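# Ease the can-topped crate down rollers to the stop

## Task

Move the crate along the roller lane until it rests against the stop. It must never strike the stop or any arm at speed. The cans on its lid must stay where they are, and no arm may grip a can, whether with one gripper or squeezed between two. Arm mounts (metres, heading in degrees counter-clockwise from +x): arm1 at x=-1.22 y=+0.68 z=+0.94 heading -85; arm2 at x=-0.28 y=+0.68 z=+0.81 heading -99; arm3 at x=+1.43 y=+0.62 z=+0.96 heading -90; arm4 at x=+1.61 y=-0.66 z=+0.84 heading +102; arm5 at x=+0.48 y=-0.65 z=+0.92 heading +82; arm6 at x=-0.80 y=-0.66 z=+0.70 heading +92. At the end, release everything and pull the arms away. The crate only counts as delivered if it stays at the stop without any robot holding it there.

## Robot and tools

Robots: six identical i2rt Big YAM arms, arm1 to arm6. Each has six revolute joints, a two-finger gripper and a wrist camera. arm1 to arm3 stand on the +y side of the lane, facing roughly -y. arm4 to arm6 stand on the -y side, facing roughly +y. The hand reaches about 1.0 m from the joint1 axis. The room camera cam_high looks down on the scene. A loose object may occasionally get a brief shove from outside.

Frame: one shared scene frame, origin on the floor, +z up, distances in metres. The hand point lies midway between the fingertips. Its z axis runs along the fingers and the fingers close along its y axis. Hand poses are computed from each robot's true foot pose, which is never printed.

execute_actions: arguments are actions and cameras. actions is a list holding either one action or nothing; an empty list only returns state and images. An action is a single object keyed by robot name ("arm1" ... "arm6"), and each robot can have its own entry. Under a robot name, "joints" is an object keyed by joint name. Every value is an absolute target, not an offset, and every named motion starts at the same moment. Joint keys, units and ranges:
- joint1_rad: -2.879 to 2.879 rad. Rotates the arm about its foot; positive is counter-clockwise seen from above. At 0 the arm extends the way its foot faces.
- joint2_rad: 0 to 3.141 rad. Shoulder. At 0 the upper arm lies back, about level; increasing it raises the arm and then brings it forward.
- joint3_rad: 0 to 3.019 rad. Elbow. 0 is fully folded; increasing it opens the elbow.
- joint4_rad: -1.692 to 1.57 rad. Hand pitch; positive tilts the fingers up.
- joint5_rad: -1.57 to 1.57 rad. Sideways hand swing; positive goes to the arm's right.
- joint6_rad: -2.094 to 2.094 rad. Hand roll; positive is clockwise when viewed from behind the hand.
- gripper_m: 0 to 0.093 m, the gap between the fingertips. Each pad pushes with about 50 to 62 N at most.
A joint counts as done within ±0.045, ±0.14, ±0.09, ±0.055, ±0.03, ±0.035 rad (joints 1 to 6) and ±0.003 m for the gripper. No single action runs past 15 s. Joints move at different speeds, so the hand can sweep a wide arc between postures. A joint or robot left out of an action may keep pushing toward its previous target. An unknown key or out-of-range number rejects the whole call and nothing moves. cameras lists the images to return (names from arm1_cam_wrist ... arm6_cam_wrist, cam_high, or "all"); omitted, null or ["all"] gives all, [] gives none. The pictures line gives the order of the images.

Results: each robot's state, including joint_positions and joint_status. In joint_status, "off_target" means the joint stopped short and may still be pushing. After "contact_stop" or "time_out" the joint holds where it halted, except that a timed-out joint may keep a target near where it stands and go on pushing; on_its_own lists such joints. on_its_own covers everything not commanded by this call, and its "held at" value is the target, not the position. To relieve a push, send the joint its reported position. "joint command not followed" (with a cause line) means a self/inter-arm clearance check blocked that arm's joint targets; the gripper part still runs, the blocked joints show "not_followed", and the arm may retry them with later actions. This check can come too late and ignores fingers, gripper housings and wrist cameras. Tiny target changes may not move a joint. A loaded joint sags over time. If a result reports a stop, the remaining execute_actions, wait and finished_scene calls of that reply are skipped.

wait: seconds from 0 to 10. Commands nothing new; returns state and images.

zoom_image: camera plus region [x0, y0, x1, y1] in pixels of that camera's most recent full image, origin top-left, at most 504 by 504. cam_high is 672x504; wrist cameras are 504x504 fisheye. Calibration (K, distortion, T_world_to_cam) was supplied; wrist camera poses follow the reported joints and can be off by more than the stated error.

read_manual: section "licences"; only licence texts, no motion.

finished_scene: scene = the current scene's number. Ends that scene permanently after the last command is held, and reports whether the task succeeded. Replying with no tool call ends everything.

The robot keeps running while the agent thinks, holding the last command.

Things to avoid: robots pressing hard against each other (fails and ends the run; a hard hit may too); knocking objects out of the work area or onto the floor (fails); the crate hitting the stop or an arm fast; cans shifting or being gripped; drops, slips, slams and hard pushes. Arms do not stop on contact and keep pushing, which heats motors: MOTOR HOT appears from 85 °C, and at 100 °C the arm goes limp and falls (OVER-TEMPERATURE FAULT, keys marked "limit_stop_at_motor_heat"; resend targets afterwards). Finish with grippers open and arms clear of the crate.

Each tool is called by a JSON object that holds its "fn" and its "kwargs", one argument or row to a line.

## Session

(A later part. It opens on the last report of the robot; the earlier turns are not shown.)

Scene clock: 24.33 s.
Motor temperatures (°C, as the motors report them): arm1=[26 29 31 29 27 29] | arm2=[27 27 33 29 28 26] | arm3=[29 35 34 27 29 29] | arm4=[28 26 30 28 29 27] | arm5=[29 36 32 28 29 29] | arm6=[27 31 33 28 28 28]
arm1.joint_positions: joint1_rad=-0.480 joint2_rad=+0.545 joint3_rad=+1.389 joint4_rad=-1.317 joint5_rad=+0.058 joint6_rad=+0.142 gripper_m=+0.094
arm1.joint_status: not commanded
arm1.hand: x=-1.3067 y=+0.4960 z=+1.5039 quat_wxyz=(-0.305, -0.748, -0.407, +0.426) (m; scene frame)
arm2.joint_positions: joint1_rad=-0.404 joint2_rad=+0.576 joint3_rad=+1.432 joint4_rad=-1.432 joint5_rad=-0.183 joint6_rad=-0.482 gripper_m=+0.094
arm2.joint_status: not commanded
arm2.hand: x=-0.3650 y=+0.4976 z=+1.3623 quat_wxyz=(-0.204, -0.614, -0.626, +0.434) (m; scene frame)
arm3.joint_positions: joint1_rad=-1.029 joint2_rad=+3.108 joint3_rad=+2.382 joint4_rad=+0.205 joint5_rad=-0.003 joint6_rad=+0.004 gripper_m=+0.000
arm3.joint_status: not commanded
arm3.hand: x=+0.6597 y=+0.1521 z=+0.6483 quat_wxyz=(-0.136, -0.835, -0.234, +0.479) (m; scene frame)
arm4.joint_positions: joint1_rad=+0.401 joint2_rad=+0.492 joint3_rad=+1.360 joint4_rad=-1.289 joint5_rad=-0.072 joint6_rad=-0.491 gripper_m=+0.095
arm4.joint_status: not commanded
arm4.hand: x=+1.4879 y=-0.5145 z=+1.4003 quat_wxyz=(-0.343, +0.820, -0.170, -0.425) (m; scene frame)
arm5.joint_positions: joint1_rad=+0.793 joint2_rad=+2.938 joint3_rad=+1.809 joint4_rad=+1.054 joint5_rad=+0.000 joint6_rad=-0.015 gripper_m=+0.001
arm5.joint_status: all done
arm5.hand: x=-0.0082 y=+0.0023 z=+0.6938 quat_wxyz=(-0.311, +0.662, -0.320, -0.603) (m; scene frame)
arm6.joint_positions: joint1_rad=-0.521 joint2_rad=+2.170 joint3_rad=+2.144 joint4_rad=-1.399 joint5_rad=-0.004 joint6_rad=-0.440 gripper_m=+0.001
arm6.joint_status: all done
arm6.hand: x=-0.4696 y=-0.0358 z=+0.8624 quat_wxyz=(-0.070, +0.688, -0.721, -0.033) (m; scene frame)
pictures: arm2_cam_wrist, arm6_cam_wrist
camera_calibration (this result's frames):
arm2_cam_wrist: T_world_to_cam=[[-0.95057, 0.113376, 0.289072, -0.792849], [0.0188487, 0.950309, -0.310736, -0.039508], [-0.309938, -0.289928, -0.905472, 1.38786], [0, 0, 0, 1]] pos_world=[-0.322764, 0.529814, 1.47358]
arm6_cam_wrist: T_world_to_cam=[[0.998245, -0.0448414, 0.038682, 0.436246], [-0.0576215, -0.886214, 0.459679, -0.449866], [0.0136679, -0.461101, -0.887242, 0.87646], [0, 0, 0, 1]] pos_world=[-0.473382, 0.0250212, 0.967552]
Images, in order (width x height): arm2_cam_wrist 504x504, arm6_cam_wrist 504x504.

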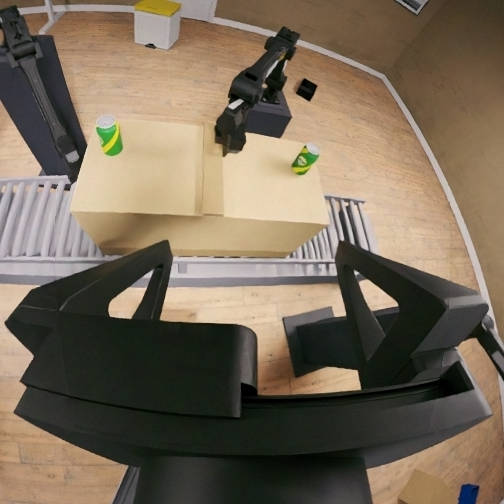

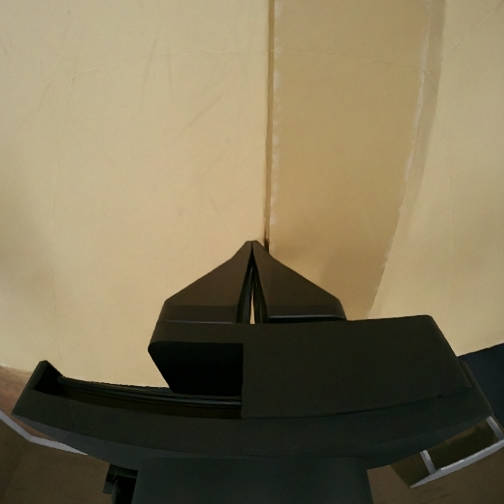

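{"fn": "execute_actions", "kwargs": {
  "actions": [
    {"arm6":{"joints":{"joint1_rad":-0.6,"joint6_rad":-0.6}},"arm5":{"joints":{"joint1_rad":0.71,"joint5_rad":-0.15}}}
  ],
  "cameras": []
}}

{"fn": "execute_actions", "kwargs": {
  "actions": [
    {"arm6":{"joints":{"joint1_rad":-0.67}},"arm5":{"joints":{"joint1_rad":0.62,"joint5_rad":-0.3}}}
  ],
  "cameras": ["arm6_cam_wrist","arm2_cam_wrist"]
}}

Scene clock: 27.70 s.
Motor temperatures (°C, as the motors report them): arm1=[26 29 31 29 27 29] | arm2=[27 27 33 29 28 26] | arm3=[29 36 35 27 29 29] | arm4=[28 26 30 28 29 27] | arm5=[30 36 32 28 29 29] | arm6=[27 31 33 28 28 28]
arm1.joint_positions: joint1_rad=-0.480 joint2_rad=+0.545 joint3_rad=+1.389 joint4_rad=-1.317 joint5_rad=+0.058 joint6_rad=+0.142 gripper_m=+0.094
arm1.joint_status: not commanded
arm1.hand: x=-1.3067 y=+0.4960 z=+1.5039 quat_wxyz=(-0.305, -0.748, -0.407, +0.426) (m; scene frame)
arm2.joint_positions: joint1_rad=-0.404 joint2_rad=+0.576 joint3_rad=+1.432 joint4_rad=-1.432 joint5_rad=-0.183 joint6_rad=-0.482 gripper_m=+0.094
arm2.joint_status: not commanded
arm2.hand: x=-0.3650 y=+0.4976 z=+1.3623 quat_wxyz=(-0.204, -0.614, -0.626, +0.434) (m; scene frame)
arm3.joint_positions: joint1_rad=-1.029 joint2_rad=+3.108 joint3_rad=+2.382 joint4_rad=+0.205 joint5_rad=-0.003 joint6_rad=+0.004 gripper_m=+0.000
arm3.joint_status: not commanded
arm3.hand: x=+0.6597 y=+0.1521 z=+0.6483 quat_wxyz=(-0.136, -0.835, -0.234, +0.479) (m; scene frame)
arm4.joint_positions: joint1_rad=+0.401 joint2_rad=+0.492 joint3_rad=+1.360 joint4_rad=-1.289 joint5_rad=-0.072 joint6_rad=-0.491 gripper_m=+0.095
arm4.joint_status: not commanded
arm4.hand: x=+1.4879 y=-0.5145 z=+1.4003 quat_wxyz=(-0.343, +0.820, -0.170, -0.425) (m; scene frame)
arm5.joint_positions: joint1_rad=+0.534 joint2_rad=+2.961 joint3_rad=+1.764 joint4_rad=+1.059 joint5_rad=-0.118 joint6_rad=+0.030 gripper_m=+0.000
arm5.joint_status: joint1_rad off_target (ended at +0.534, target +0.710); joint5_rad off_target (ended at -0.118, target -0.150)
arm5.hand: x=+0.1665 y=+0.0740 z=+0.6622 quat_wxyz=(-0.324, +0.643, -0.395, -0.570) (m; scene frame)
arm6.joint_positions: joint1_rad=-0.604 joint2_rad=+2.159 joint3_rad=+2.145 joint4_rad=-1.399 joint5_rad=+0.003 joint6_rad=-0.590 gripper_m=+0.001
arm6.joint_status: all done
arm6.hand: x=-0.4177 y=-0.0659 z=+0.8692 quat_wxyz=(-0.080, +0.712, -0.698, -0.023) (m; scene frame)
pictures: none
No camera images: the call's "cameras" was empty. Leave "cameras" out to get every camera's image.

Scene clock: 29.67 s.
Motor temperatures (°C, as the motors report them): arm1=[26 29 31 29 27 29] | arm2=[27 27 33 29 28 26] | arm3=[29 36 35 27 29 29] | arm4=[28 26 30 28 29 27] | arm5=[30 36 33 28 30 29] | arm6=[27 32 33 28 28 28]
arm1.joint_positions: joint1_rad=-0.480 joint2_rad=+0.545 joint3_rad=+1.389 joint4_rad=-1.317 joint5_rad=+0.058 joint6_rad=+0.142 gripper_m=+0.094
arm1.joint_status: not commanded
arm1.hand: x=-1.3067 y=+0.4960 z=+1.5039 quat_wxyz=(-0.305, -0.748, -0.407, +0.426) (m; scene frame)
arm2.joint_positions: joint1_rad=-0.404 joint2_rad=+0.576 joint3_rad=+1.432 joint4_rad=-1.432 joint5_rad=-0.183 joint6_rad=-0.482 gripper_m=+0.094
arm2.joint_status: not commanded
arm2.hand: x=-0.3650 y=+0.4976 z=+1.3623 quat_wxyz=(-0.204, -0.614, -0.626, +0.434) (m; scene frame)
arm3.joint_positions: joint1_rad=-1.029 joint2_rad=+3.108 joint3_rad=+2.382 joint4_rad=+0.205 joint5_rad=-0.003 joint6_rad=+0.004 gripper_m=+0.000
arm3.joint_status: not commanded
arm3.hand: x=+0.6597 y=+0.1521 z=+0.6483 quat_wxyz=(-0.136, -0.835, -0.234, +0.479) (m; scene frame)
arm4.joint_positions: joint1_rad=+0.401 joint2_rad=+0.492 joint3_rad=+1.360 joint4_rad=-1.289 joint5_rad=-0.072 joint6_rad=-0.491 gripper_m=+0.095
arm4.joint_status: not commanded
arm4.hand: x=+1.4879 y=-0.5145 z=+1.4003 quat_wxyz=(-0.343, +0.820, -0.170, -0.425) (m; scene frame)
arm5.joint_positions: joint1_rad=+0.500 joint2_rad=+2.961 joint3_rad=+1.765 joint4_rad=+1.059 joint5_rad=-0.247 joint6_rad=+0.020 gripper_m=+0.000
arm5.joint_status: joint1_rad time_out (moved -0.034 of +0.086); joint5_rad time_out (moved -0.129 of -0.182)
arm5.on_its_own: joint1_rad reads +0.500 and still pushes toward +0.620 since a time_out; joint5_rad reads -0.247 and still pushes toward -0.300 since a time_out
arm5.hand: x=+0.1720 y=+0.0733 z=+0.6631 quat_wxyz=(-0.294, +0.659, -0.366, -0.587) (m; scene frame)
arm6.joint_positions: joint1_rad=-0.677 joint2_rad=+2.159 joint3_rad=+2.145 joint4_rad=-1.399 joint5_rad=+0.001 joint6_rad=-0.591 gripper_m=+0.001
arm6.joint_status: all done
arm6.hand: x=-0.3755 y=-0.0952 z=+0.8684 quat_wxyz=(-0.080, +0.686, -0.723, -0.021) (m; scene frame)
pictures: arm2_cam_wrist, arm6_cam_wrist
camera_calibration (this result's frames):
arm2_cam_wrist: T_world_to_cam=[[-0.95057, 0.113376, 0.289072, -0.792849], [0.0188487, 0.950309, -0.310736, -0.039508], [-0.309938, -0.289928, -0.905472, 1.38786], [0, 0, 0, 1]] pos_world=[-0.322764, 0.529814, 1.47358]
arm6_cam_wrist: T_world_to_cam=[[0.996234, -0.0524601, 0.0690304, 0.311603], [-0.0785197, -0.883537, 0.461733, -0.509248], [0.0367684, -0.465414, -0.884329, 0.858852], [0, 0, 0, 1]] pos_world=[-0.381994, -0.0338702, 0.973134]
Images, in order (width x height): arm2_cam_wrist 504x504, arm6_cam_wrist 504x504.

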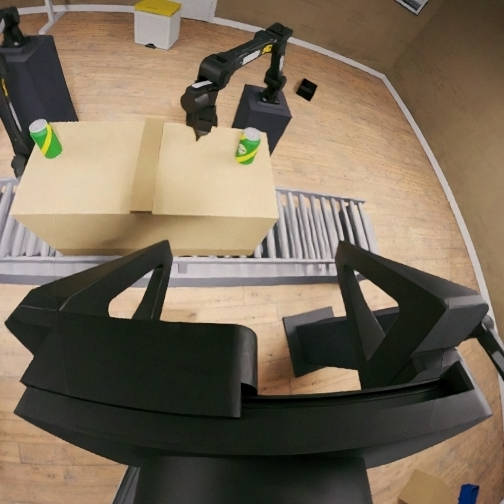

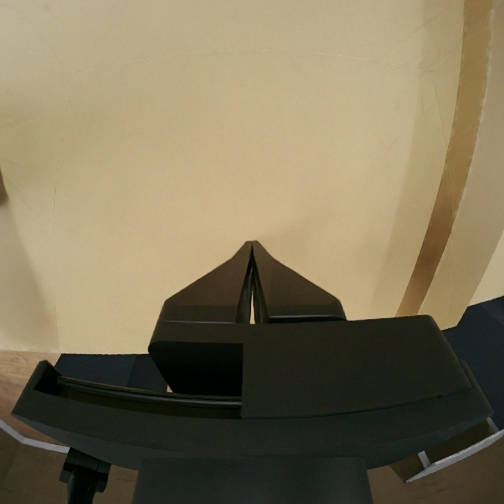

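{"fn": "execute_actions", "kwargs": {
  "actions": [
    {"arm6":{"joints":{"joint2_rad":1.2}},"arm5":{"joints":{"joint1_rad":0.56,"joint5_rad":-0.6}}}
  ],
  "cameras": []
}}

{"fn": "execute_actions", "kwargs": {
  "actions": [
    {"arm5":{"joints":{"joint1_rad":0.45,"joint5_rad":-0.85}}}
  ],
  "cameras": ["cam_high"]
}}

Scene clock: 32.17 s.
Motor temperatures (°C, as the motors report them): arm1=[26 29 32 29 27 29] | arm2=[27 27 33 29 28 26] | arm3=[29 36 35 27 29 29] | arm4=[28 26 31 28 29 27] | arm5=[30 36 33 28 31 29] | arm6=[27 31 33 28 28 28]
arm1.joint_positions: joint1_rad=-0.480 joint2_rad=+0.545 joint3_rad=+1.389 joint4_rad=-1.317 joint5_rad=+0.058 joint6_rad=+0.142 gripper_m=+0.094
arm1.joint_status: not commanded
arm1.hand: x=-1.3067 y=+0.4960 z=+1.5039 quat_wxyz=(-0.305, -0.748, -0.407, +0.426) (m; scene frame)
arm2.joint_positions: joint1_rad=-0.404 joint2_rad=+0.576 joint3_rad=+1.432 joint4_rad=-1.432 joint5_rad=-0.183 joint6_rad=-0.482 gripper_m=+0.094
arm2.joint_status: not commanded
arm2.hand: x=-0.3650 y=+0.4976 z=+1.3623 quat_wxyz=(-0.204, -0.614, -0.626, +0.434) (m; scene frame)
arm3.joint_positions: joint1_rad=-1.029 joint2_rad=+3.108 joint3_rad=+2.382 joint4_rad=+0.205 joint5_rad=-0.003 joint6_rad=+0.004 gripper_m=+0.000
arm3.joint_status: not commanded
arm3.hand: x=+0.6597 y=+0.1521 z=+0.6483 quat_wxyz=(-0.136, -0.835, -0.234, +0.479) (m; scene frame)
arm4.joint_positions: joint1_rad=+0.401 joint2_rad=+0.492 joint3_rad=+1.360 joint4_rad=-1.289 joint5_rad=-0.072 joint6_rad=-0.491 gripper_m=+0.095
arm4.joint_status: not commanded
arm4.hand: x=+1.4879 y=-0.5145 z=+1.4003 quat_wxyz=(-0.343, +0.820, -0.170, -0.425) (m; scene frame)
arm5.joint_positions: joint1_rad=+0.416 joint2_rad=+2.961 joint3_rad=+1.770 joint4_rad=+1.059 joint5_rad=-0.555 joint6_rad=+0.018 gripper_m=+0.000
arm5.joint_status: joint1_rad time_out (moved -0.085 of +0.060); joint5_rad time_out (moved -0.308 of -0.353)
arm5.on_its_own: joint1_rad reads +0.416 and still pushes toward +0.560 since a time_out; joint5_rad reads -0.555 and still pushes toward -0.600 since a time_out
arm5.hand: x=+0.1920 y=+0.0664 z=+0.6680 quat_wxyz=(-0.218, +0.685, -0.299, -0.627) (m; scene frame)
arm6.joint_positions: joint1_rad=-0.677 joint2_rad=+1.206 joint3_rad=+2.160 joint4_rad=-1.399 joint5_rad=+0.001 joint6_rad=-0.591 gripper_m=+0.001
arm6.joint_status: all done
arm6.hand: x=-0.5599 y=-0.3564 z=+1.4211 quat_wxyz=(-0.528, +0.578, -0.615, -0.096) (m; scene frame)
pictures: none
No camera images: the call's "cameras" was empty. Leave "cameras" out to get every camera's image.

not run: a stop came earlier in this reply.

{"fn": "execute_actions", "kwargs": {
  "actions": [
    {"arm5":{"joints":{"joint1_rad":0.41,"joint5_rad":-0.9}}}
  ],
  "cameras": []
}}

{"fn": "execute_actions", "kwargs": {
  "actions": [
    {"arm5":{"joints":{"joint1_rad":0.26,"joint5_rad":-1.1}}}
  ],
  "cameras": []
}}

{"fn": "execute_actions", "kwargs": {
  "actions": [
    {"arm5":{"joints":{"joint1_rad":0.11,"joint5_rad":-1.3}}}
  ],
  "cameras": []
}}

{"fn": "execute_actions", "kwargs": {
  "actions": [
    {"arm5":{"joints":{"joint1_rad":-0.04,"joint5_rad":-1.45}}}
  ],
  "cameras": ["cam_high","arm3_cam_wrist"]
}}

Scene clock: 34.97 s.
Motor temperatures (°C, as the motors report them): arm1=[26 29 32 29 27 29] | arm2=[27 27 33 29 28 26] | arm3=[29 37 35 27 29 29] | arm4=[28 26 31 28 29 27] | arm5=[30 36 33 28 31 29] | arm6=[27 31 33 28 28 28]
arm1.joint_positions: joint1_rad=-0.480 joint2_rad=+0.545 joint3_rad=+1.389 joint4_rad=-1.317 joint5_rad=+0.058 joint6_rad=+0.142 gripper_m=+0.094
arm1.joint_status: not commanded
arm1.hand: x=-1.3067 y=+0.4960 z=+1.5039 quat_wxyz=(-0.305, -0.748, -0.407, +0.426) (m; scene frame)
arm2.joint_positions: joint1_rad=-0.404 joint2_rad=+0.576 joint3_rad=+1.432 joint4_rad=-1.432 joint5_rad=-0.183 joint6_rad=-0.482 gripper_m=+0.094
arm2.joint_status: not commanded
arm2.hand: x=-0.3650 y=+0.4976 z=+1.3623 quat_wxyz=(-0.204, -0.614, -0.626, +0.434) (m; scene frame)
arm3.joint_positions: joint1_rad=-1.029 joint2_rad=+3.108 joint3_rad=+2.382 joint4_rad=+0.205 joint5_rad=-0.003 joint6_rad=+0.004 gripper_m=+0.000
arm3.joint_status: not commanded
arm3.hand: x=+0.6597 y=+0.1521 z=+0.6483 quat_wxyz=(-0.136, -0.835, -0.234, +0.479) (m; scene frame)
arm4.joint_positions: joint1_rad=+0.401 joint2_rad=+0.492 joint3_rad=+1.360 joint4_rad=-1.289 joint5_rad=-0.072 joint6_rad=-0.491 gripper_m=+0.095
arm4.joint_status: not commanded
arm4.hand: x=+1.4879 y=-0.5145 z=+1.4003 quat_wxyz=(-0.343, +0.820, -0.170, -0.425) (m; scene frame)
arm5.joint_positions: joint1_rad=+0.262 joint2_rad=+2.961 joint3_rad=+1.775 joint4_rad=+1.059 joint5_rad=-0.882 joint6_rad=+0.016 gripper_m=+0.000
arm5.joint_status: joint1_rad time_out (moved -0.154 of -0.006); the others done
arm5.on_its_own: joint1_rad reads +0.262 and still pushes toward +0.410 since a time_out
arm5.hand: x=+0.2669 y=+0.0629 z=+0.6752 quat_wxyz=(-0.156, +0.696, -0.245, -0.657) (m; scene frame)
arm6.joint_positions: joint1_rad=-0.677 joint2_rad=+1.206 joint3_rad=+2.160 joint4_rad=-1.399 joint5_rad=+0.001 joint6_rad=-0.591 gripper_m=+0.001
arm6.joint_status: not commanded
arm6.hand: x=-0.5599 y=-0.3564 z=+1.4211 quat_wxyz=(-0.528, +0.578, -0.615, -0.096) (m; scene frame)
pictures: none
No camera images: the call's "cameras" was empty. Leave "cameras" out to get every camera's image.

not run: a stop came earlier in this reply.

not run: a stop came earlier in this reply.

not run: a stop came earlier in this reply.

{"fn": "execute_actions", "kwargs": {
  "actions": [
    {"arm5":{"joints":{"joint1_rad":0.24,"joint5_rad":-1.1}}}
  ],
  "cameras": []
}}

{"fn": "execute_actions", "kwargs": {
  "actions": [
    {"arm5":{"joints":{"joint1_rad":0.07,"joint5_rad":-1.3}}}
  ],
  "cameras": ["cam_high"]
}}

Scene clock: 37.17 s.
Motor temperatures (°C, as the motors report them): arm1=[26 29 32 29 27 29] | arm2=[27 27 33 29 28 26] | arm3=[29 37 36 27 29 29] | arm4=[28 26 31 28 29 27] | arm5=[30 37 33 28 31 29] | arm6=[27 31 33 28 28 28]
arm1.joint_positions: joint1_rad=-0.480 joint2_rad=+0.545 joint3_rad=+1.389 joint4_rad=-1.317 joint5_rad=+0.058 joint6_rad=+0.142 gripper_m=+0.094
arm1.joint_status: not commanded
arm1.hand: x=-1.3067 y=+0.4960 z=+1.5039 quat_wxyz=(-0.305, -0.748, -0.407, +0.426) (m; scene frame)
arm2.joint_positions: joint1_rad=-0.404 joint2_rad=+0.576 joint3_rad=+1.432 joint4_rad=-1.432 joint5_rad=-0.183 joint6_rad=-0.482 gripper_m=+0.094
arm2.joint_status: not commanded
arm2.hand: x=-0.3650 y=+0.4976 z=+1.3623 quat_wxyz=(-0.204, -0.614, -0.626, +0.434) (m; scene frame)
arm3.joint_positions: joint1_rad=-1.029 joint2_rad=+3.108 joint3_rad=+2.382 joint4_rad=+0.205 joint5_rad=-0.003 joint6_rad=+0.004 gripper_m=+0.000
arm3.joint_status: not commanded
arm3.hand: x=+0.6597 y=+0.1521 z=+0.6483 quat_wxyz=(-0.136, -0.835, -0.234, +0.479) (m; scene frame)
arm4.joint_positions: joint1_rad=+0.401 joint2_rad=+0.492 joint3_rad=+1.360 joint4_rad=-1.289 joint5_rad=-0.072 joint6_rad=-0.491 gripper_m=+0.095
arm4.joint_status: not commanded
arm4.hand: x=+1.4879 y=-0.5145 z=+1.4003 quat_wxyz=(-0.343, +0.820, -0.170, -0.425) (m; scene frame)
arm5.joint_positions: joint1_rad=+0.061 joint2_rad=+2.961 joint3_rad=+1.784 joint4_rad=+1.059 joint5_rad=-1.081 joint6_rad=+0.016 gripper_m=+0.000
arm5.joint_status: joint1_rad off_target (ended at +0.061, target +0.240); the others done
arm5.hand: x=+0.3920 y=+0.0682 z=+0.6828 quat_wxyz=(-0.157, +0.687, -0.245, -0.666) (m; scene frame)
arm6.joint_positions: joint1_rad=-0.677 joint2_rad=+1.206 joint3_rad=+2.160 joint4_rad=-1.399 joint5_rad=+0.001 joint6_rad=-0.591 gripper_m=+0.001
arm6.joint_status: not commanded
arm6.hand: x=-0.5599 y=-0.3564 z=+1.4211 quat_wxyz=(-0.528, +0.578, -0.615, -0.096) (m; scene frame)
pictures: none
No camera images: the call's "cameras" was empty. Leave "cameras" out to get every camera's image.

Scene clock: 39.13 s.
Motor temperatures (°C, as the motors report them): arm1=[26 29 32 29 27 29] | arm2=[27 27 33 29 28 26] | arm3=[29 37 36 27 29 29] | arm4=[28 26 31 28 29 27] | arm5=[30 37 33 28 31 29] | arm6=[27 30 32 28 28 28]
arm1.joint_positions: joint1_rad=-0.480 joint2_rad=+0.545 joint3_rad=+1.389 joint4_rad=-1.317 joint5_rad=+0.058 joint6_rad=+0.142 gripper_m=+0.094
arm1.joint_status: not commanded
arm1.hand: x=-1.3067 y=+0.4960 z=+1.5039 quat_wxyz=(-0.305, -0.748, -0.407, +0.426) (m; scene frame)
arm2.joint_positions: joint1_rad=-0.404 joint2_rad=+0.576 joint3_rad=+1.432 joint4_rad=-1.432 joint5_rad=-0.183 joint6_rad=-0.482 gripper_m=+0.094
arm2.joint_status: not commanded
arm2.hand: x=-0.3650 y=+0.4976 z=+1.3623 quat_wxyz=(-0.204, -0.614, -0.626, +0.434) (m; scene frame)
arm3.joint_positions: joint1_rad=-1.029 joint2_rad=+3.108 joint3_rad=+2.382 joint4_rad=+0.205 joint5_rad=-0.003 joint6_rad=+0.004 gripper_m=+0.000
arm3.joint_status: not commanded
arm3.hand: x=+0.6597 y=+0.1521 z=+0.6483 quat_wxyz=(-0.136, -0.835, -0.234, +0.479) (m; scene frame)
arm4.joint_positions: joint1_rad=+0.401 joint2_rad=+0.492 joint3_rad=+1.360 joint4_rad=-1.289 joint5_rad=-0.072 joint6_rad=-0.491 gripper_m=+0.095
arm4.joint_status: not commanded
arm4.hand: x=+1.4879 y=-0.5145 z=+1.4003 quat_wxyz=(-0.343, +0.820, -0.170, -0.425) (m; scene frame)
arm5.joint_positions: joint1_rad=-0.094 joint2_rad=+2.962 joint3_rad=+1.796 joint4_rad=+1.059 joint5_rad=-1.279 joint6_rad=+0.014 gripper_m=+0.000
arm5.joint_status: joint1_rad off_target (ended at -0.094, target +0.070); the others done
arm5.hand: x=+0.4852 y=+0.0502 z=+0.6902 quat_wxyz=(-0.146, +0.684, -0.227, -0.677) (m; scene frame)
arm6.joint_positions: joint1_rad=-0.677 joint2_rad=+1.206 joint3_rad=+2.160 joint4_rad=-1.399 joint5_rad=+0.001 joint6_rad=-0.591 gripper_m=+0.001
arm6.joint_status: not commanded
arm6.hand: x=-0.5599 y=-0.3564 z=+1.4211 quat_wxyz=(-0.528, +0.578, -0.615, -0.096) (m; scene frame)
pictures: cam_high
Images, in order (width x height): cam_high 672x504.

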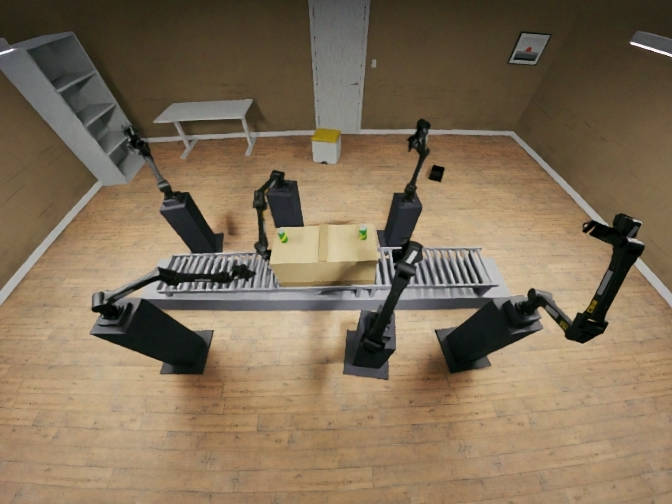

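{"fn": "execute_actions", "kwargs": {
  "actions": [
    {"arm5":{"joints":{"joint1_rad":-0.1,"joint5_rad":-1.5}},"arm3":{"joints":{"joint4_rad":0.33}}}
  ],
  "cameras": []
}}

{"fn": "execute_actions", "kwargs": {
  "actions": [
    {"arm5":{"joints":{"joint1_rad":-0.2,"joint5_rad":-1.56}}}
  ],
  "cameras": ["cam_high","arm3_cam_wrist"]
}}

{"fn": "execute_actions", "kwargs": {
  "actions": [
    {"arm5":{"joints":{"joint1_rad":-0.28}}}
  ],
  "cameras": []
}}

{"fn": "execute_actions", "kwargs": {
  "actions": [
    {"arm5":{"joints":{"joint1_rad":-0.38}}}
  ],
  "cameras": ["cam_high","arm3_cam_wrist"]
}}

Scene clock: 41.57 s.
Motor temperatures (°C, as the motors report them): arm1=[26 29 32 29 27 29] | arm2=[27 27 34 29 28 26] | arm3=[29 37 36 27 29 29] | arm4=[28 26 31 28 29 27] | arm5=[30 37 33 28 31 29] | arm6=[27 30 32 28 28 28]
arm1.joint_positions: joint1_rad=-0.480 joint2_rad=+0.545 joint3_rad=+1.389 joint4_rad=-1.317 joint5_rad=+0.058 joint6_rad=+0.142 gripper_m=+0.094
arm1.joint_status: not commanded
arm1.hand: x=-1.3067 y=+0.4960 z=+1.5039 quat_wxyz=(-0.305, -0.748, -0.407, +0.426) (m; scene frame)
arm2.joint_positions: joint1_rad=-0.404 joint2_rad=+0.576 joint3_rad=+1.432 joint4_rad=-1.432 joint5_rad=-0.183 joint6_rad=-0.482 gripper_m=+0.094
arm2.joint_status: not commanded
arm2.hand: x=-0.3650 y=+0.4976 z=+1.3623 quat_wxyz=(-0.204, -0.614, -0.626, +0.434) (m; scene frame)
arm3.joint_positions: joint1_rad=-1.029 joint2_rad=+3.108 joint3_rad=+2.382 joint4_rad=+0.312 joint5_rad=-0.003 joint6_rad=+0.004 gripper_m=+0.000
arm3.joint_status: all done
arm3.hand: x=+0.6494 y=+0.1458 z=+0.6718 quat_wxyz=(-0.149, -0.808, -0.227, +0.523) (m; scene frame)
arm4.joint_positions: joint1_rad=+0.401 joint2_rad=+0.492 joint3_rad=+1.360 joint4_rad=-1.289 joint5_rad=-0.072 joint6_rad=-0.491 gripper_m=+0.095
arm4.joint_status: not commanded
arm4.hand: x=+1.4879 y=-0.5145 z=+1.4003 quat_wxyz=(-0.343, +0.820, -0.170, -0.425) (m; scene frame)
arm5.joint_positions: joint1_rad=-0.266 joint2_rad=+2.961 joint3_rad=+1.814 joint4_rad=+1.059 joint5_rad=-1.441 joint6_rad=+0.013 gripper_m=+0.000
arm5.joint_status: joint1_rad off_target (ended at -0.267, target -0.100); joint5_rad off_target (ended at -1.441, target -1.500)
arm5.hand: x=+0.5912 y=+0.0229 z=+0.6991 quat_wxyz=(-0.156, +0.678, -0.223, -0.682) (m; scene frame)
arm6.joint_positions: joint1_rad=-0.677 joint2_rad=+1.206 joint3_rad=+2.160 joint4_rad=-1.399 joint5_rad=+0.001 joint6_rad=-0.591 gripper_m=+0.001
arm6.joint_status: not commanded
arm6.hand: x=-0.5599 y=-0.3564 z=+1.4211 quat_wxyz=(-0.528, +0.578, -0.615, -0.096) (m; scene frame)
pictures: none
No camera images: the call's "cameras" was empty. Leave "cameras" out to get every camera's image.

Scene clock: 43.40 s.
Motor temperatures (°C, as the motors report them): arm1=[26 29 32 29 27 29] | arm2=[27 27 34 29 28 26] | arm3=[29 37 36 27 29 29] | arm4=[28 26 31 28 29 27] | arm5=[30 37 32 28 31 29] | arm6=[27 30 32 28 28 28]
arm1.joint_positions: joint1_rad=-0.480 joint2_rad=+0.545 joint3_rad=+1.389 joint4_rad=-1.317 joint5_rad=+0.058 joint6_rad=+0.142 gripper_m=+0.094
arm1.joint_status: not commanded
arm1.hand: x=-1.3067 y=+0.4960 z=+1.5039 quat_wxyz=(-0.305, -0.748, -0.407, +0.426) (m; scene frame)
arm2.joint_positions: joint1_rad=-0.404 joint2_rad=+0.576 joint3_rad=+1.432 joint4_rad=-1.432 joint5_rad=-0.183 joint6_rad=-0.482 gripper_m=+0.094
arm2.joint_status: not commanded
arm2.hand: x=-0.3650 y=+0.4976 z=+1.3623 quat_wxyz=(-0.204, -0.614, -0.626, +0.434) (m; scene frame)
arm3.joint_positions: joint1_rad=-1.029 joint2_rad=+3.108 joint3_rad=+2.382 joint4_rad=+0.312 joint5_rad=-0.003 joint6_rad=+0.004 gripper_m=+0.000
arm3.joint_status: not commanded
arm3.hand: x=+0.6494 y=+0.1458 z=+0.6718 quat_wxyz=(-0.149, -0.808, -0.227, +0.523) (m; scene frame)
arm4.joint_positions: joint1_rad=+0.401 joint2_rad=+0.492 joint3_rad=+1.360 joint4_rad=-1.289 joint5_rad=-0.072 joint6_rad=-0.491 gripper_m=+0.095
arm4.joint_status: not commanded
arm4.hand: x=+1.4879 y=-0.5145 z=+1.4003 quat_wxyz=(-0.343, +0.820, -0.170, -0.425) (m; scene frame)
arm5.joint_positions: joint1_rad=-0.312 joint2_rad=+2.961 joint3_rad=+1.830 joint4_rad=+1.059 joint5_rad=-1.503 joint6_rad=+0.013 gripper_m=+0.000
arm5.joint_status: joint1_rad time_out (moved -0.045 of +0.066); joint5_rad time_out (moved -0.062 of -0.119)
arm5.on_its_own: joint1_rad reads -0.312 and still pushes toward -0.200 since a time_out; joint5_rad reads -1.503 and still pushes toward -1.560 since a time_out
arm5.hand: x=+0.6187 y=+0.0133 z=+0.7044 quat_wxyz=(-0.157, +0.680, -0.212, -0.684) (m; scene frame)
arm6.joint_positions: joint1_rad=-0.677 joint2_rad=+1.206 joint3_rad=+2.160 joint4_rad=-1.399 joint5_rad=+0.001 joint6_rad=-0.591 gripper_m=+0.001
arm6.joint_status: not commanded
arm6.hand: x=-0.5599 y=-0.3564 z=+1.4211 quat_wxyz=(-0.528, +0.578, -0.615, -0.096) (m; scene frame)
pictures: arm3_cam_wrist, cam_high
camera_calibration (this result's frames):
arm3_cam_wrist: T_world_to_cam=[[-0.534228, 0.845333, -0.00354839, 0.231504], [0.733922, 0.461729, -0.498161, -0.203427], [-0.419474, -0.268736, -0.867077, 1.01578], [0, 0, 0, 1]] pos_world=[0.699068, 0.171207, 0.780242]
Images, in order (width x height): arm3_cam_wrist 504x504, cam_high 672x504.

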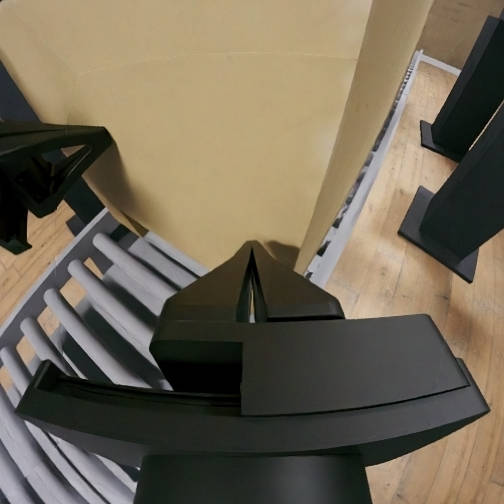

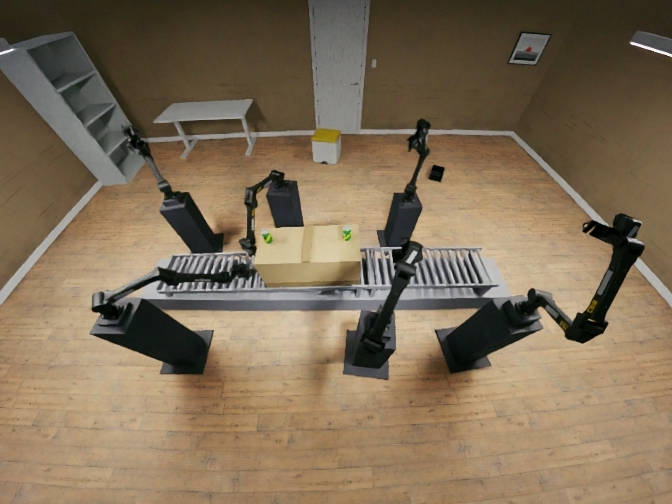

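not run: a stop came earlier in this reply.

not run: a stop came earlier in this reply.

Crate edge is near y≈0.15; shift arm3 inward.

{"fn": "execute_actions", "kwargs": {
  "actions": [
    {"arm5":{"joints":{"joint1_rad":-0.27}},"arm3":{"joints":{"joint1_rad":-0.98}}}
  ],
  "cameras": ["arm3_cam_wrist"]
}}

{"fn": "execute_actions", "kwargs": {
  "actions": [
    {"arm5":{"joints":{"joint1_rad":-0.37}}}
  ],
  "cameras": ["arm3_cam_wrist"]
}}

Scene clock: 45.40 s.
Motor temperatures (°C, as the motors report them): arm1=[26 29 32 29 27 29] | arm2=[27 27 34 29 28 26] | arm3=[29 37 36 27 29 29] | arm4=[28 26 31 28 29 27] | arm5=[30 37 32 28 32 29] | arm6=[27 30 32 28 28 28]
arm1.joint_positions: joint1_rad=-0.480 joint2_rad=+0.545 joint3_rad=+1.389 joint4_rad=-1.317 joint5_rad=+0.058 joint6_rad=+0.142 gripper_m=+0.094
arm1.joint_status: not commanded
arm1.hand: x=-1.3067 y=+0.4960 z=+1.5039 quat_wxyz=(-0.305, -0.748, -0.407, +0.426) (m; scene frame)
arm2.joint_positions: joint1_rad=-0.404 joint2_rad=+0.576 joint3_rad=+1.432 joint4_rad=-1.432 joint5_rad=-0.183 joint6_rad=-0.482 gripper_m=+0.094
arm2.joint_status: not commanded
arm2.hand: x=-0.3650 y=+0.4976 z=+1.3623 quat_wxyz=(-0.204, -0.614, -0.626, +0.434) (m; scene frame)
arm3.joint_positions: joint1_rad=-0.963 joint2_rad=+3.108 joint3_rad=+2.382 joint4_rad=+0.312 joint5_rad=-0.008 joint6_rad=+0.004 gripper_m=+0.000
arm3.joint_status: all done
arm3.hand: x=+0.6830 y=+0.0947 z=+0.6717 quat_wxyz=(-0.168, -0.800, -0.254, +0.517) (m; scene frame)
arm4.joint_positions: joint1_rad=+0.401 joint2_rad=+0.492 joint3_rad=+1.360 joint4_rad=-1.289 joint5_rad=-0.072 joint6_rad=-0.491 gripper_m=+0.095
arm4.joint_status: not commanded
arm4.hand: x=+1.4879 y=-0.5145 z=+1.4003 quat_wxyz=(-0.343, +0.820, -0.170, -0.425) (m; scene frame)
arm5.joint_positions: joint1_rad=-0.384 joint2_rad=+2.960 joint3_rad=+1.835 joint4_rad=+1.059 joint5_rad=-1.499 joint6_rad=+0.013 gripper_m=+0.000
arm5.joint_status: joint1_rad time_out (moved -0.072 of +0.042)
arm5.on_its_own: joint1_rad reads -0.384 and still pushes toward -0.270 since a time_out; joint5_rad reads -1.499 and still pushes toward -1.560 since a time_out
arm5.hand: x=+0.6669 y=+0.0040 z=+0.7067 quat_wxyz=(-0.185, +0.672, -0.235, -0.678) (m; scene frame)
arm6.joint_positions: joint1_rad=-0.677 joint2_rad=+1.206 joint3_rad=+2.160 joint4_rad=-1.399 joint5_rad=+0.001 joint6_rad=-0.591 gripper_m=+0.001
arm6.joint_status: not commanded
arm6.hand: x=-0.5599 y=-0.3564 z=+1.4211 quat_wxyz=(-0.528, +0.578, -0.615, -0.096) (m; scene frame)
pictures: arm3_cam_wrist
camera_calibration (this result's frames):
arm3_cam_wrist: T_world_to_cam=[[-0.592176, 0.805787, -0.00593159, 0.337492], [0.700481, 0.51112, -0.498079, -0.186436], [-0.398313, -0.299105, -0.867112, 1.00449], [0, 0, 0, 1]] pos_world=[0.730551, 0.123793, 0.780146]
Images, in order (width x height): arm3_cam_wrist 504x504.

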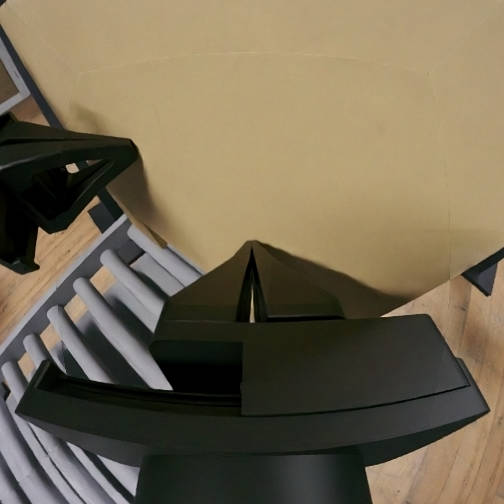

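not run: a stop came earlier in this reply.

Transfer load by preloading arm3.

{"fn": "execute_actions", "kwargs": {
  "actions": [
    {"arm5":{"joints":{"joint1_rad":-0.39}},"arm3":{"joints":{"joint1_rad":-1.05}}}
  ],
  "cameras": []
}}

{"fn": "execute_actions", "kwargs": {
  "actions": [
    {"arm5":{"joints":{"joint1_rad":-1.4}}}
  ],
  "cameras": ["cam_high"]
}}

Scene clock: 47.43 s.
Motor temperatures (°C, as the motors report them): arm1=[26 29 32 29 27 29] | arm2=[27 27 34 29 28 26] | arm3=[29 37 36 27 29 29] | arm4=[28 26 31 28 29 27] | arm5=[30 37 32 28 32 29] | arm6=[27 30 32 28 28 28]
arm1.joint_positions: joint1_rad=-0.480 joint2_rad=+0.545 joint3_rad=+1.389 joint4_rad=-1.317 joint5_rad=+0.058 joint6_rad=+0.142 gripper_m=+0.094
arm1.joint_status: not commanded
arm1.hand: x=-1.3067 y=+0.4960 z=+1.5039 quat_wxyz=(-0.305, -0.748, -0.407, +0.426) (m; scene frame)
arm2.joint_positions: joint1_rad=-0.404 joint2_rad=+0.576 joint3_rad=+1.432 joint4_rad=-1.432 joint5_rad=-0.183 joint6_rad=-0.482 gripper_m=+0.094
arm2.joint_status: not commanded
arm2.hand: x=-0.3650 y=+0.4976 z=+1.3623 quat_wxyz=(-0.204, -0.614, -0.626, +0.434) (m; scene frame)
arm3.joint_positions: joint1_rad=-0.969 joint2_rad=+3.108 joint3_rad=+2.382 joint4_rad=+0.312 joint5_rad=-0.028 joint6_rad=+0.004 gripper_m=+0.000
arm3.joint_status: joint1_rad time_out (moved -0.006 of -0.087)
arm3.on_its_own: joint1_rad reads -0.969 and still pushes toward -1.050 since a time_out
arm3.hand: x=+0.6820 y=+0.0962 z=+0.6717 quat_wxyz=(-0.174, -0.799, -0.257, +0.515) (m; scene frame)
arm4.joint_positions: joint1_rad=+0.401 joint2_rad=+0.492 joint3_rad=+1.360 joint4_rad=-1.289 joint5_rad=-0.072 joint6_rad=-0.491 gripper_m=+0.095
arm4.joint_status: not commanded
arm4.hand: x=+1.4879 y=-0.5145 z=+1.4003 quat_wxyz=(-0.343, +0.820, -0.170, -0.425) (m; scene frame)
arm5.joint_positions: joint1_rad=-0.400 joint2_rad=+2.959 joint3_rad=+1.830 joint4_rad=+1.059 joint5_rad=-1.549 joint6_rad=+0.013 gripper_m=+0.000
arm5.joint_status: all done
arm5.on_its_own: joint5_rad moved -0.050 to your old target -1.560
arm5.hand: x=+0.6719 y=-0.0072 z=+0.7070 quat_wxyz=(-0.172, +0.674, -0.225, -0.682) (m; scene frame)
arm6.joint_positions: joint1_rad=-0.677 joint2_rad=+1.206 joint3_rad=+2.160 joint4_rad=-1.399 joint5_rad=+0.001 joint6_rad=-0.591 gripper_m=+0.001
arm6.joint_status: not commanded
arm6.hand: x=-0.5599 y=-0.3564 z=+1.4211 quat_wxyz=(-0.528, +0.578, -0.615, -0.096) (m; scene frame)
pictures: none
No camera images: the call's "cameras" was empty. Leave "cameras" out to get every camera's image.

not run: a stop came earlier in this reply.

{"fn": "execute_actions", "kwargs": {
  "actions": [
    {"arm5":{"joints":{"joint1_rad":-1.4}},"arm3":{"joints":{"joint2_rad":3.04,"joint3_rad":2.25,"joint4_rad":0.6}}}
  ],
  "cameras": []
}}

{"fn": "execute_actions", "kwargs": {
  "actions": [
    {"arm3":{"joints":{"joint1_rad":-0.97,"joint3_rad":2.08,"joint4_rad":0.88,"joint5_rad":0.1}}}
  ],
  "cameras": ["cam_high"]
}}

Scene clock: 49.50 s.
Motor temperatures (°C, as the motors report them): arm1=[26 29 32 29 27 29] | arm2=[27 27 34 29 28 26] | arm3=[29 38 36 27 29 29] | arm4=[28 26 31 28 29 27] | arm5=[30 37 32 28 32 29] | arm6=[27 30 32 28 28 28]
arm1.joint_positions: joint1_rad=-0.480 joint2_rad=+0.545 joint3_rad=+1.389 joint4_rad=-1.317 joint5_rad=+0.058 joint6_rad=+0.142 gripper_m=+0.094
arm1.joint_status: not commanded
arm1.hand: x=-1.3067 y=+0.4960 z=+1.5039 quat_wxyz=(-0.305, -0.748, -0.407, +0.426) (m; scene frame)
arm2.joint_positions: joint1_rad=-0.404 joint2_rad=+0.576 joint3_rad=+1.432 joint4_rad=-1.432 joint5_rad=-0.183 joint6_rad=-0.482 gripper_m=+0.094
arm2.joint_status: not commanded
arm2.hand: x=-0.3650 y=+0.4976 z=+1.3623 quat_wxyz=(-0.204, -0.614, -0.626, +0.434) (m; scene frame)
arm3.joint_positions: joint1_rad=-0.965 joint2_rad=+3.084 joint3_rad=+2.199 joint4_rad=+0.576 joint5_rad=-0.041 joint6_rad=+0.004 gripper_m=+0.000
arm3.joint_status: all done
arm3.on_its_own: joint1_rad reads -0.965 and still pushes toward -1.050 since a time_out
arm3.hand: x=+0.7132 y=+0.1107 z=+0.6627 quat_wxyz=(-0.193, -0.769, -0.254, +0.554) (m; scene frame)
arm4.joint_positions: joint1_rad=+0.401 joint2_rad=+0.492 joint3_rad=+1.360 joint4_rad=-1.289 joint5_rad=-0.072 joint6_rad=-0.491 gripper_m=+0.095
arm4.joint_status: not commanded
arm4.hand: x=+1.4879 y=-0.5145 z=+1.4003 quat_wxyz=(-0.343, +0.820, -0.170, -0.425) (m; scene frame)
arm5.joint_positions: joint1_rad=-1.396 joint2_rad=+2.957 joint3_rad=+1.821 joint4_rad=+1.059 joint5_rad=-1.558 joint6_rad=+0.013 gripper_m=+0.000
arm5.joint_status: all done
arm5.hand: x=+1.1197 y=-0.4603 z=+0.7103 quat_wxyz=(-0.476, +0.484, -0.515, -0.523) (m; scene frame)
arm6.joint_positions: joint1_rad=-0.677 joint2_rad=+1.206 joint3_rad=+2.160 joint4_rad=-1.399 joint5_rad=+0.001 joint6_rad=-0.591 gripper_m=+0.001
arm6.joint_status: not commanded
arm6.hand: x=-0.5599 y=-0.3564 z=+1.4211 quat_wxyz=(-0.528, +0.578, -0.615, -0.096) (m; scene frame)
pictures: none
No camera images: the call's "cameras" was empty. Leave "cameras" out to get every camera's image.

Scene clock: 50.97 s.
Motor temperatures (°C, as the motors report them): arm1=[26 29 32 29 27 29] | arm2=[27 27 34 29 28 26] | arm3=[29 38 36 27 29 29] | arm4=[28 26 31 28 29 27] | arm5=[30 37 32 28 31 29] | arm6=[27 30 32 28 28 28]
arm1.joint_positions: joint1_rad=-0.480 joint2_rad=+0.545 joint3_rad=+1.389 joint4_rad=-1.317 joint5_rad=+0.058 joint6_rad=+0.142 gripper_m=+0.094
arm1.joint_status: not commanded
arm1.hand: x=-1.3067 y=+0.4960 z=+1.5039 quat_wxyz=(-0.305, -0.748, -0.407, +0.426) (m; scene frame)
arm2.joint_positions: joint1_rad=-0.404 joint2_rad=+0.576 joint3_rad=+1.432 joint4_rad=-1.432 joint5_rad=-0.183 joint6_rad=-0.482 gripper_m=+0.094
arm2.joint_status: not commanded
arm2.hand: x=-0.3650 y=+0.4976 z=+1.3623 quat_wxyz=(-0.204, -0.614, -0.626, +0.434) (m; scene frame)
arm3.joint_positions: joint1_rad=-0.886 joint2_rad=+3.085 joint3_rad=+2.019 joint4_rad=+0.860 joint5_rad=+0.067 joint6_rad=+0.004 gripper_m=+0.000
arm3.joint_status: joint1_rad off_target (ended at -0.886, target -0.970); joint5_rad off_target (ended at +0.066, target +0.100); the others done
arm3.hand: x=+0.7834 y=+0.1031 z=+0.6479 quat_wxyz=(-0.189, -0.740, -0.243, +0.599) (m; scene frame)
arm4.joint_positions: joint1_rad=+0.401 joint2_rad=+0.492 joint3_rad=+1.360 joint4_rad=-1.289 joint5_rad=-0.072 joint6_rad=-0.491 gripper_m=+0.095
arm4.joint_status: not commanded
arm4.hand: x=+1.4879 y=-0.5145 z=+1.4003 quat_wxyz=(-0.343, +0.820, -0.170, -0.425) (m; scene frame)
arm5.joint_positions: joint1_rad=-1.396 joint2_rad=+2.957 joint3_rad=+1.821 joint4_rad=+1.059 joint5_rad=-1.558 joint6_rad=+0.013 gripper_m=+0.000
arm5.joint_status: not commanded
arm5.hand: x=+1.1197 y=-0.4603 z=+0.7103 quat_wxyz=(-0.476, +0.484, -0.515, -0.523) (m; scene frame)
arm6.joint_positions: joint1_rad=-0.677 joint2_rad=+1.206 joint3_rad=+2.160 joint4_rad=-1.399 joint5_rad=+0.001 joint6_rad=-0.591 gripper_m=+0.001
arm6.joint_status: not commanded
arm6.hand: x=-0.5599 y=-0.3564 z=+1.4211 quat_wxyz=(-0.528, +0.578, -0.615, -0.096) (m; scene frame)
pictures: cam_high
Images, in order (width x height): cam_high 672x504.

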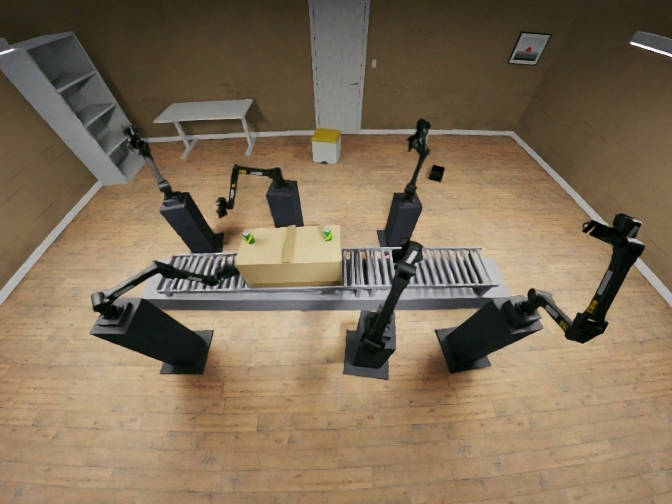

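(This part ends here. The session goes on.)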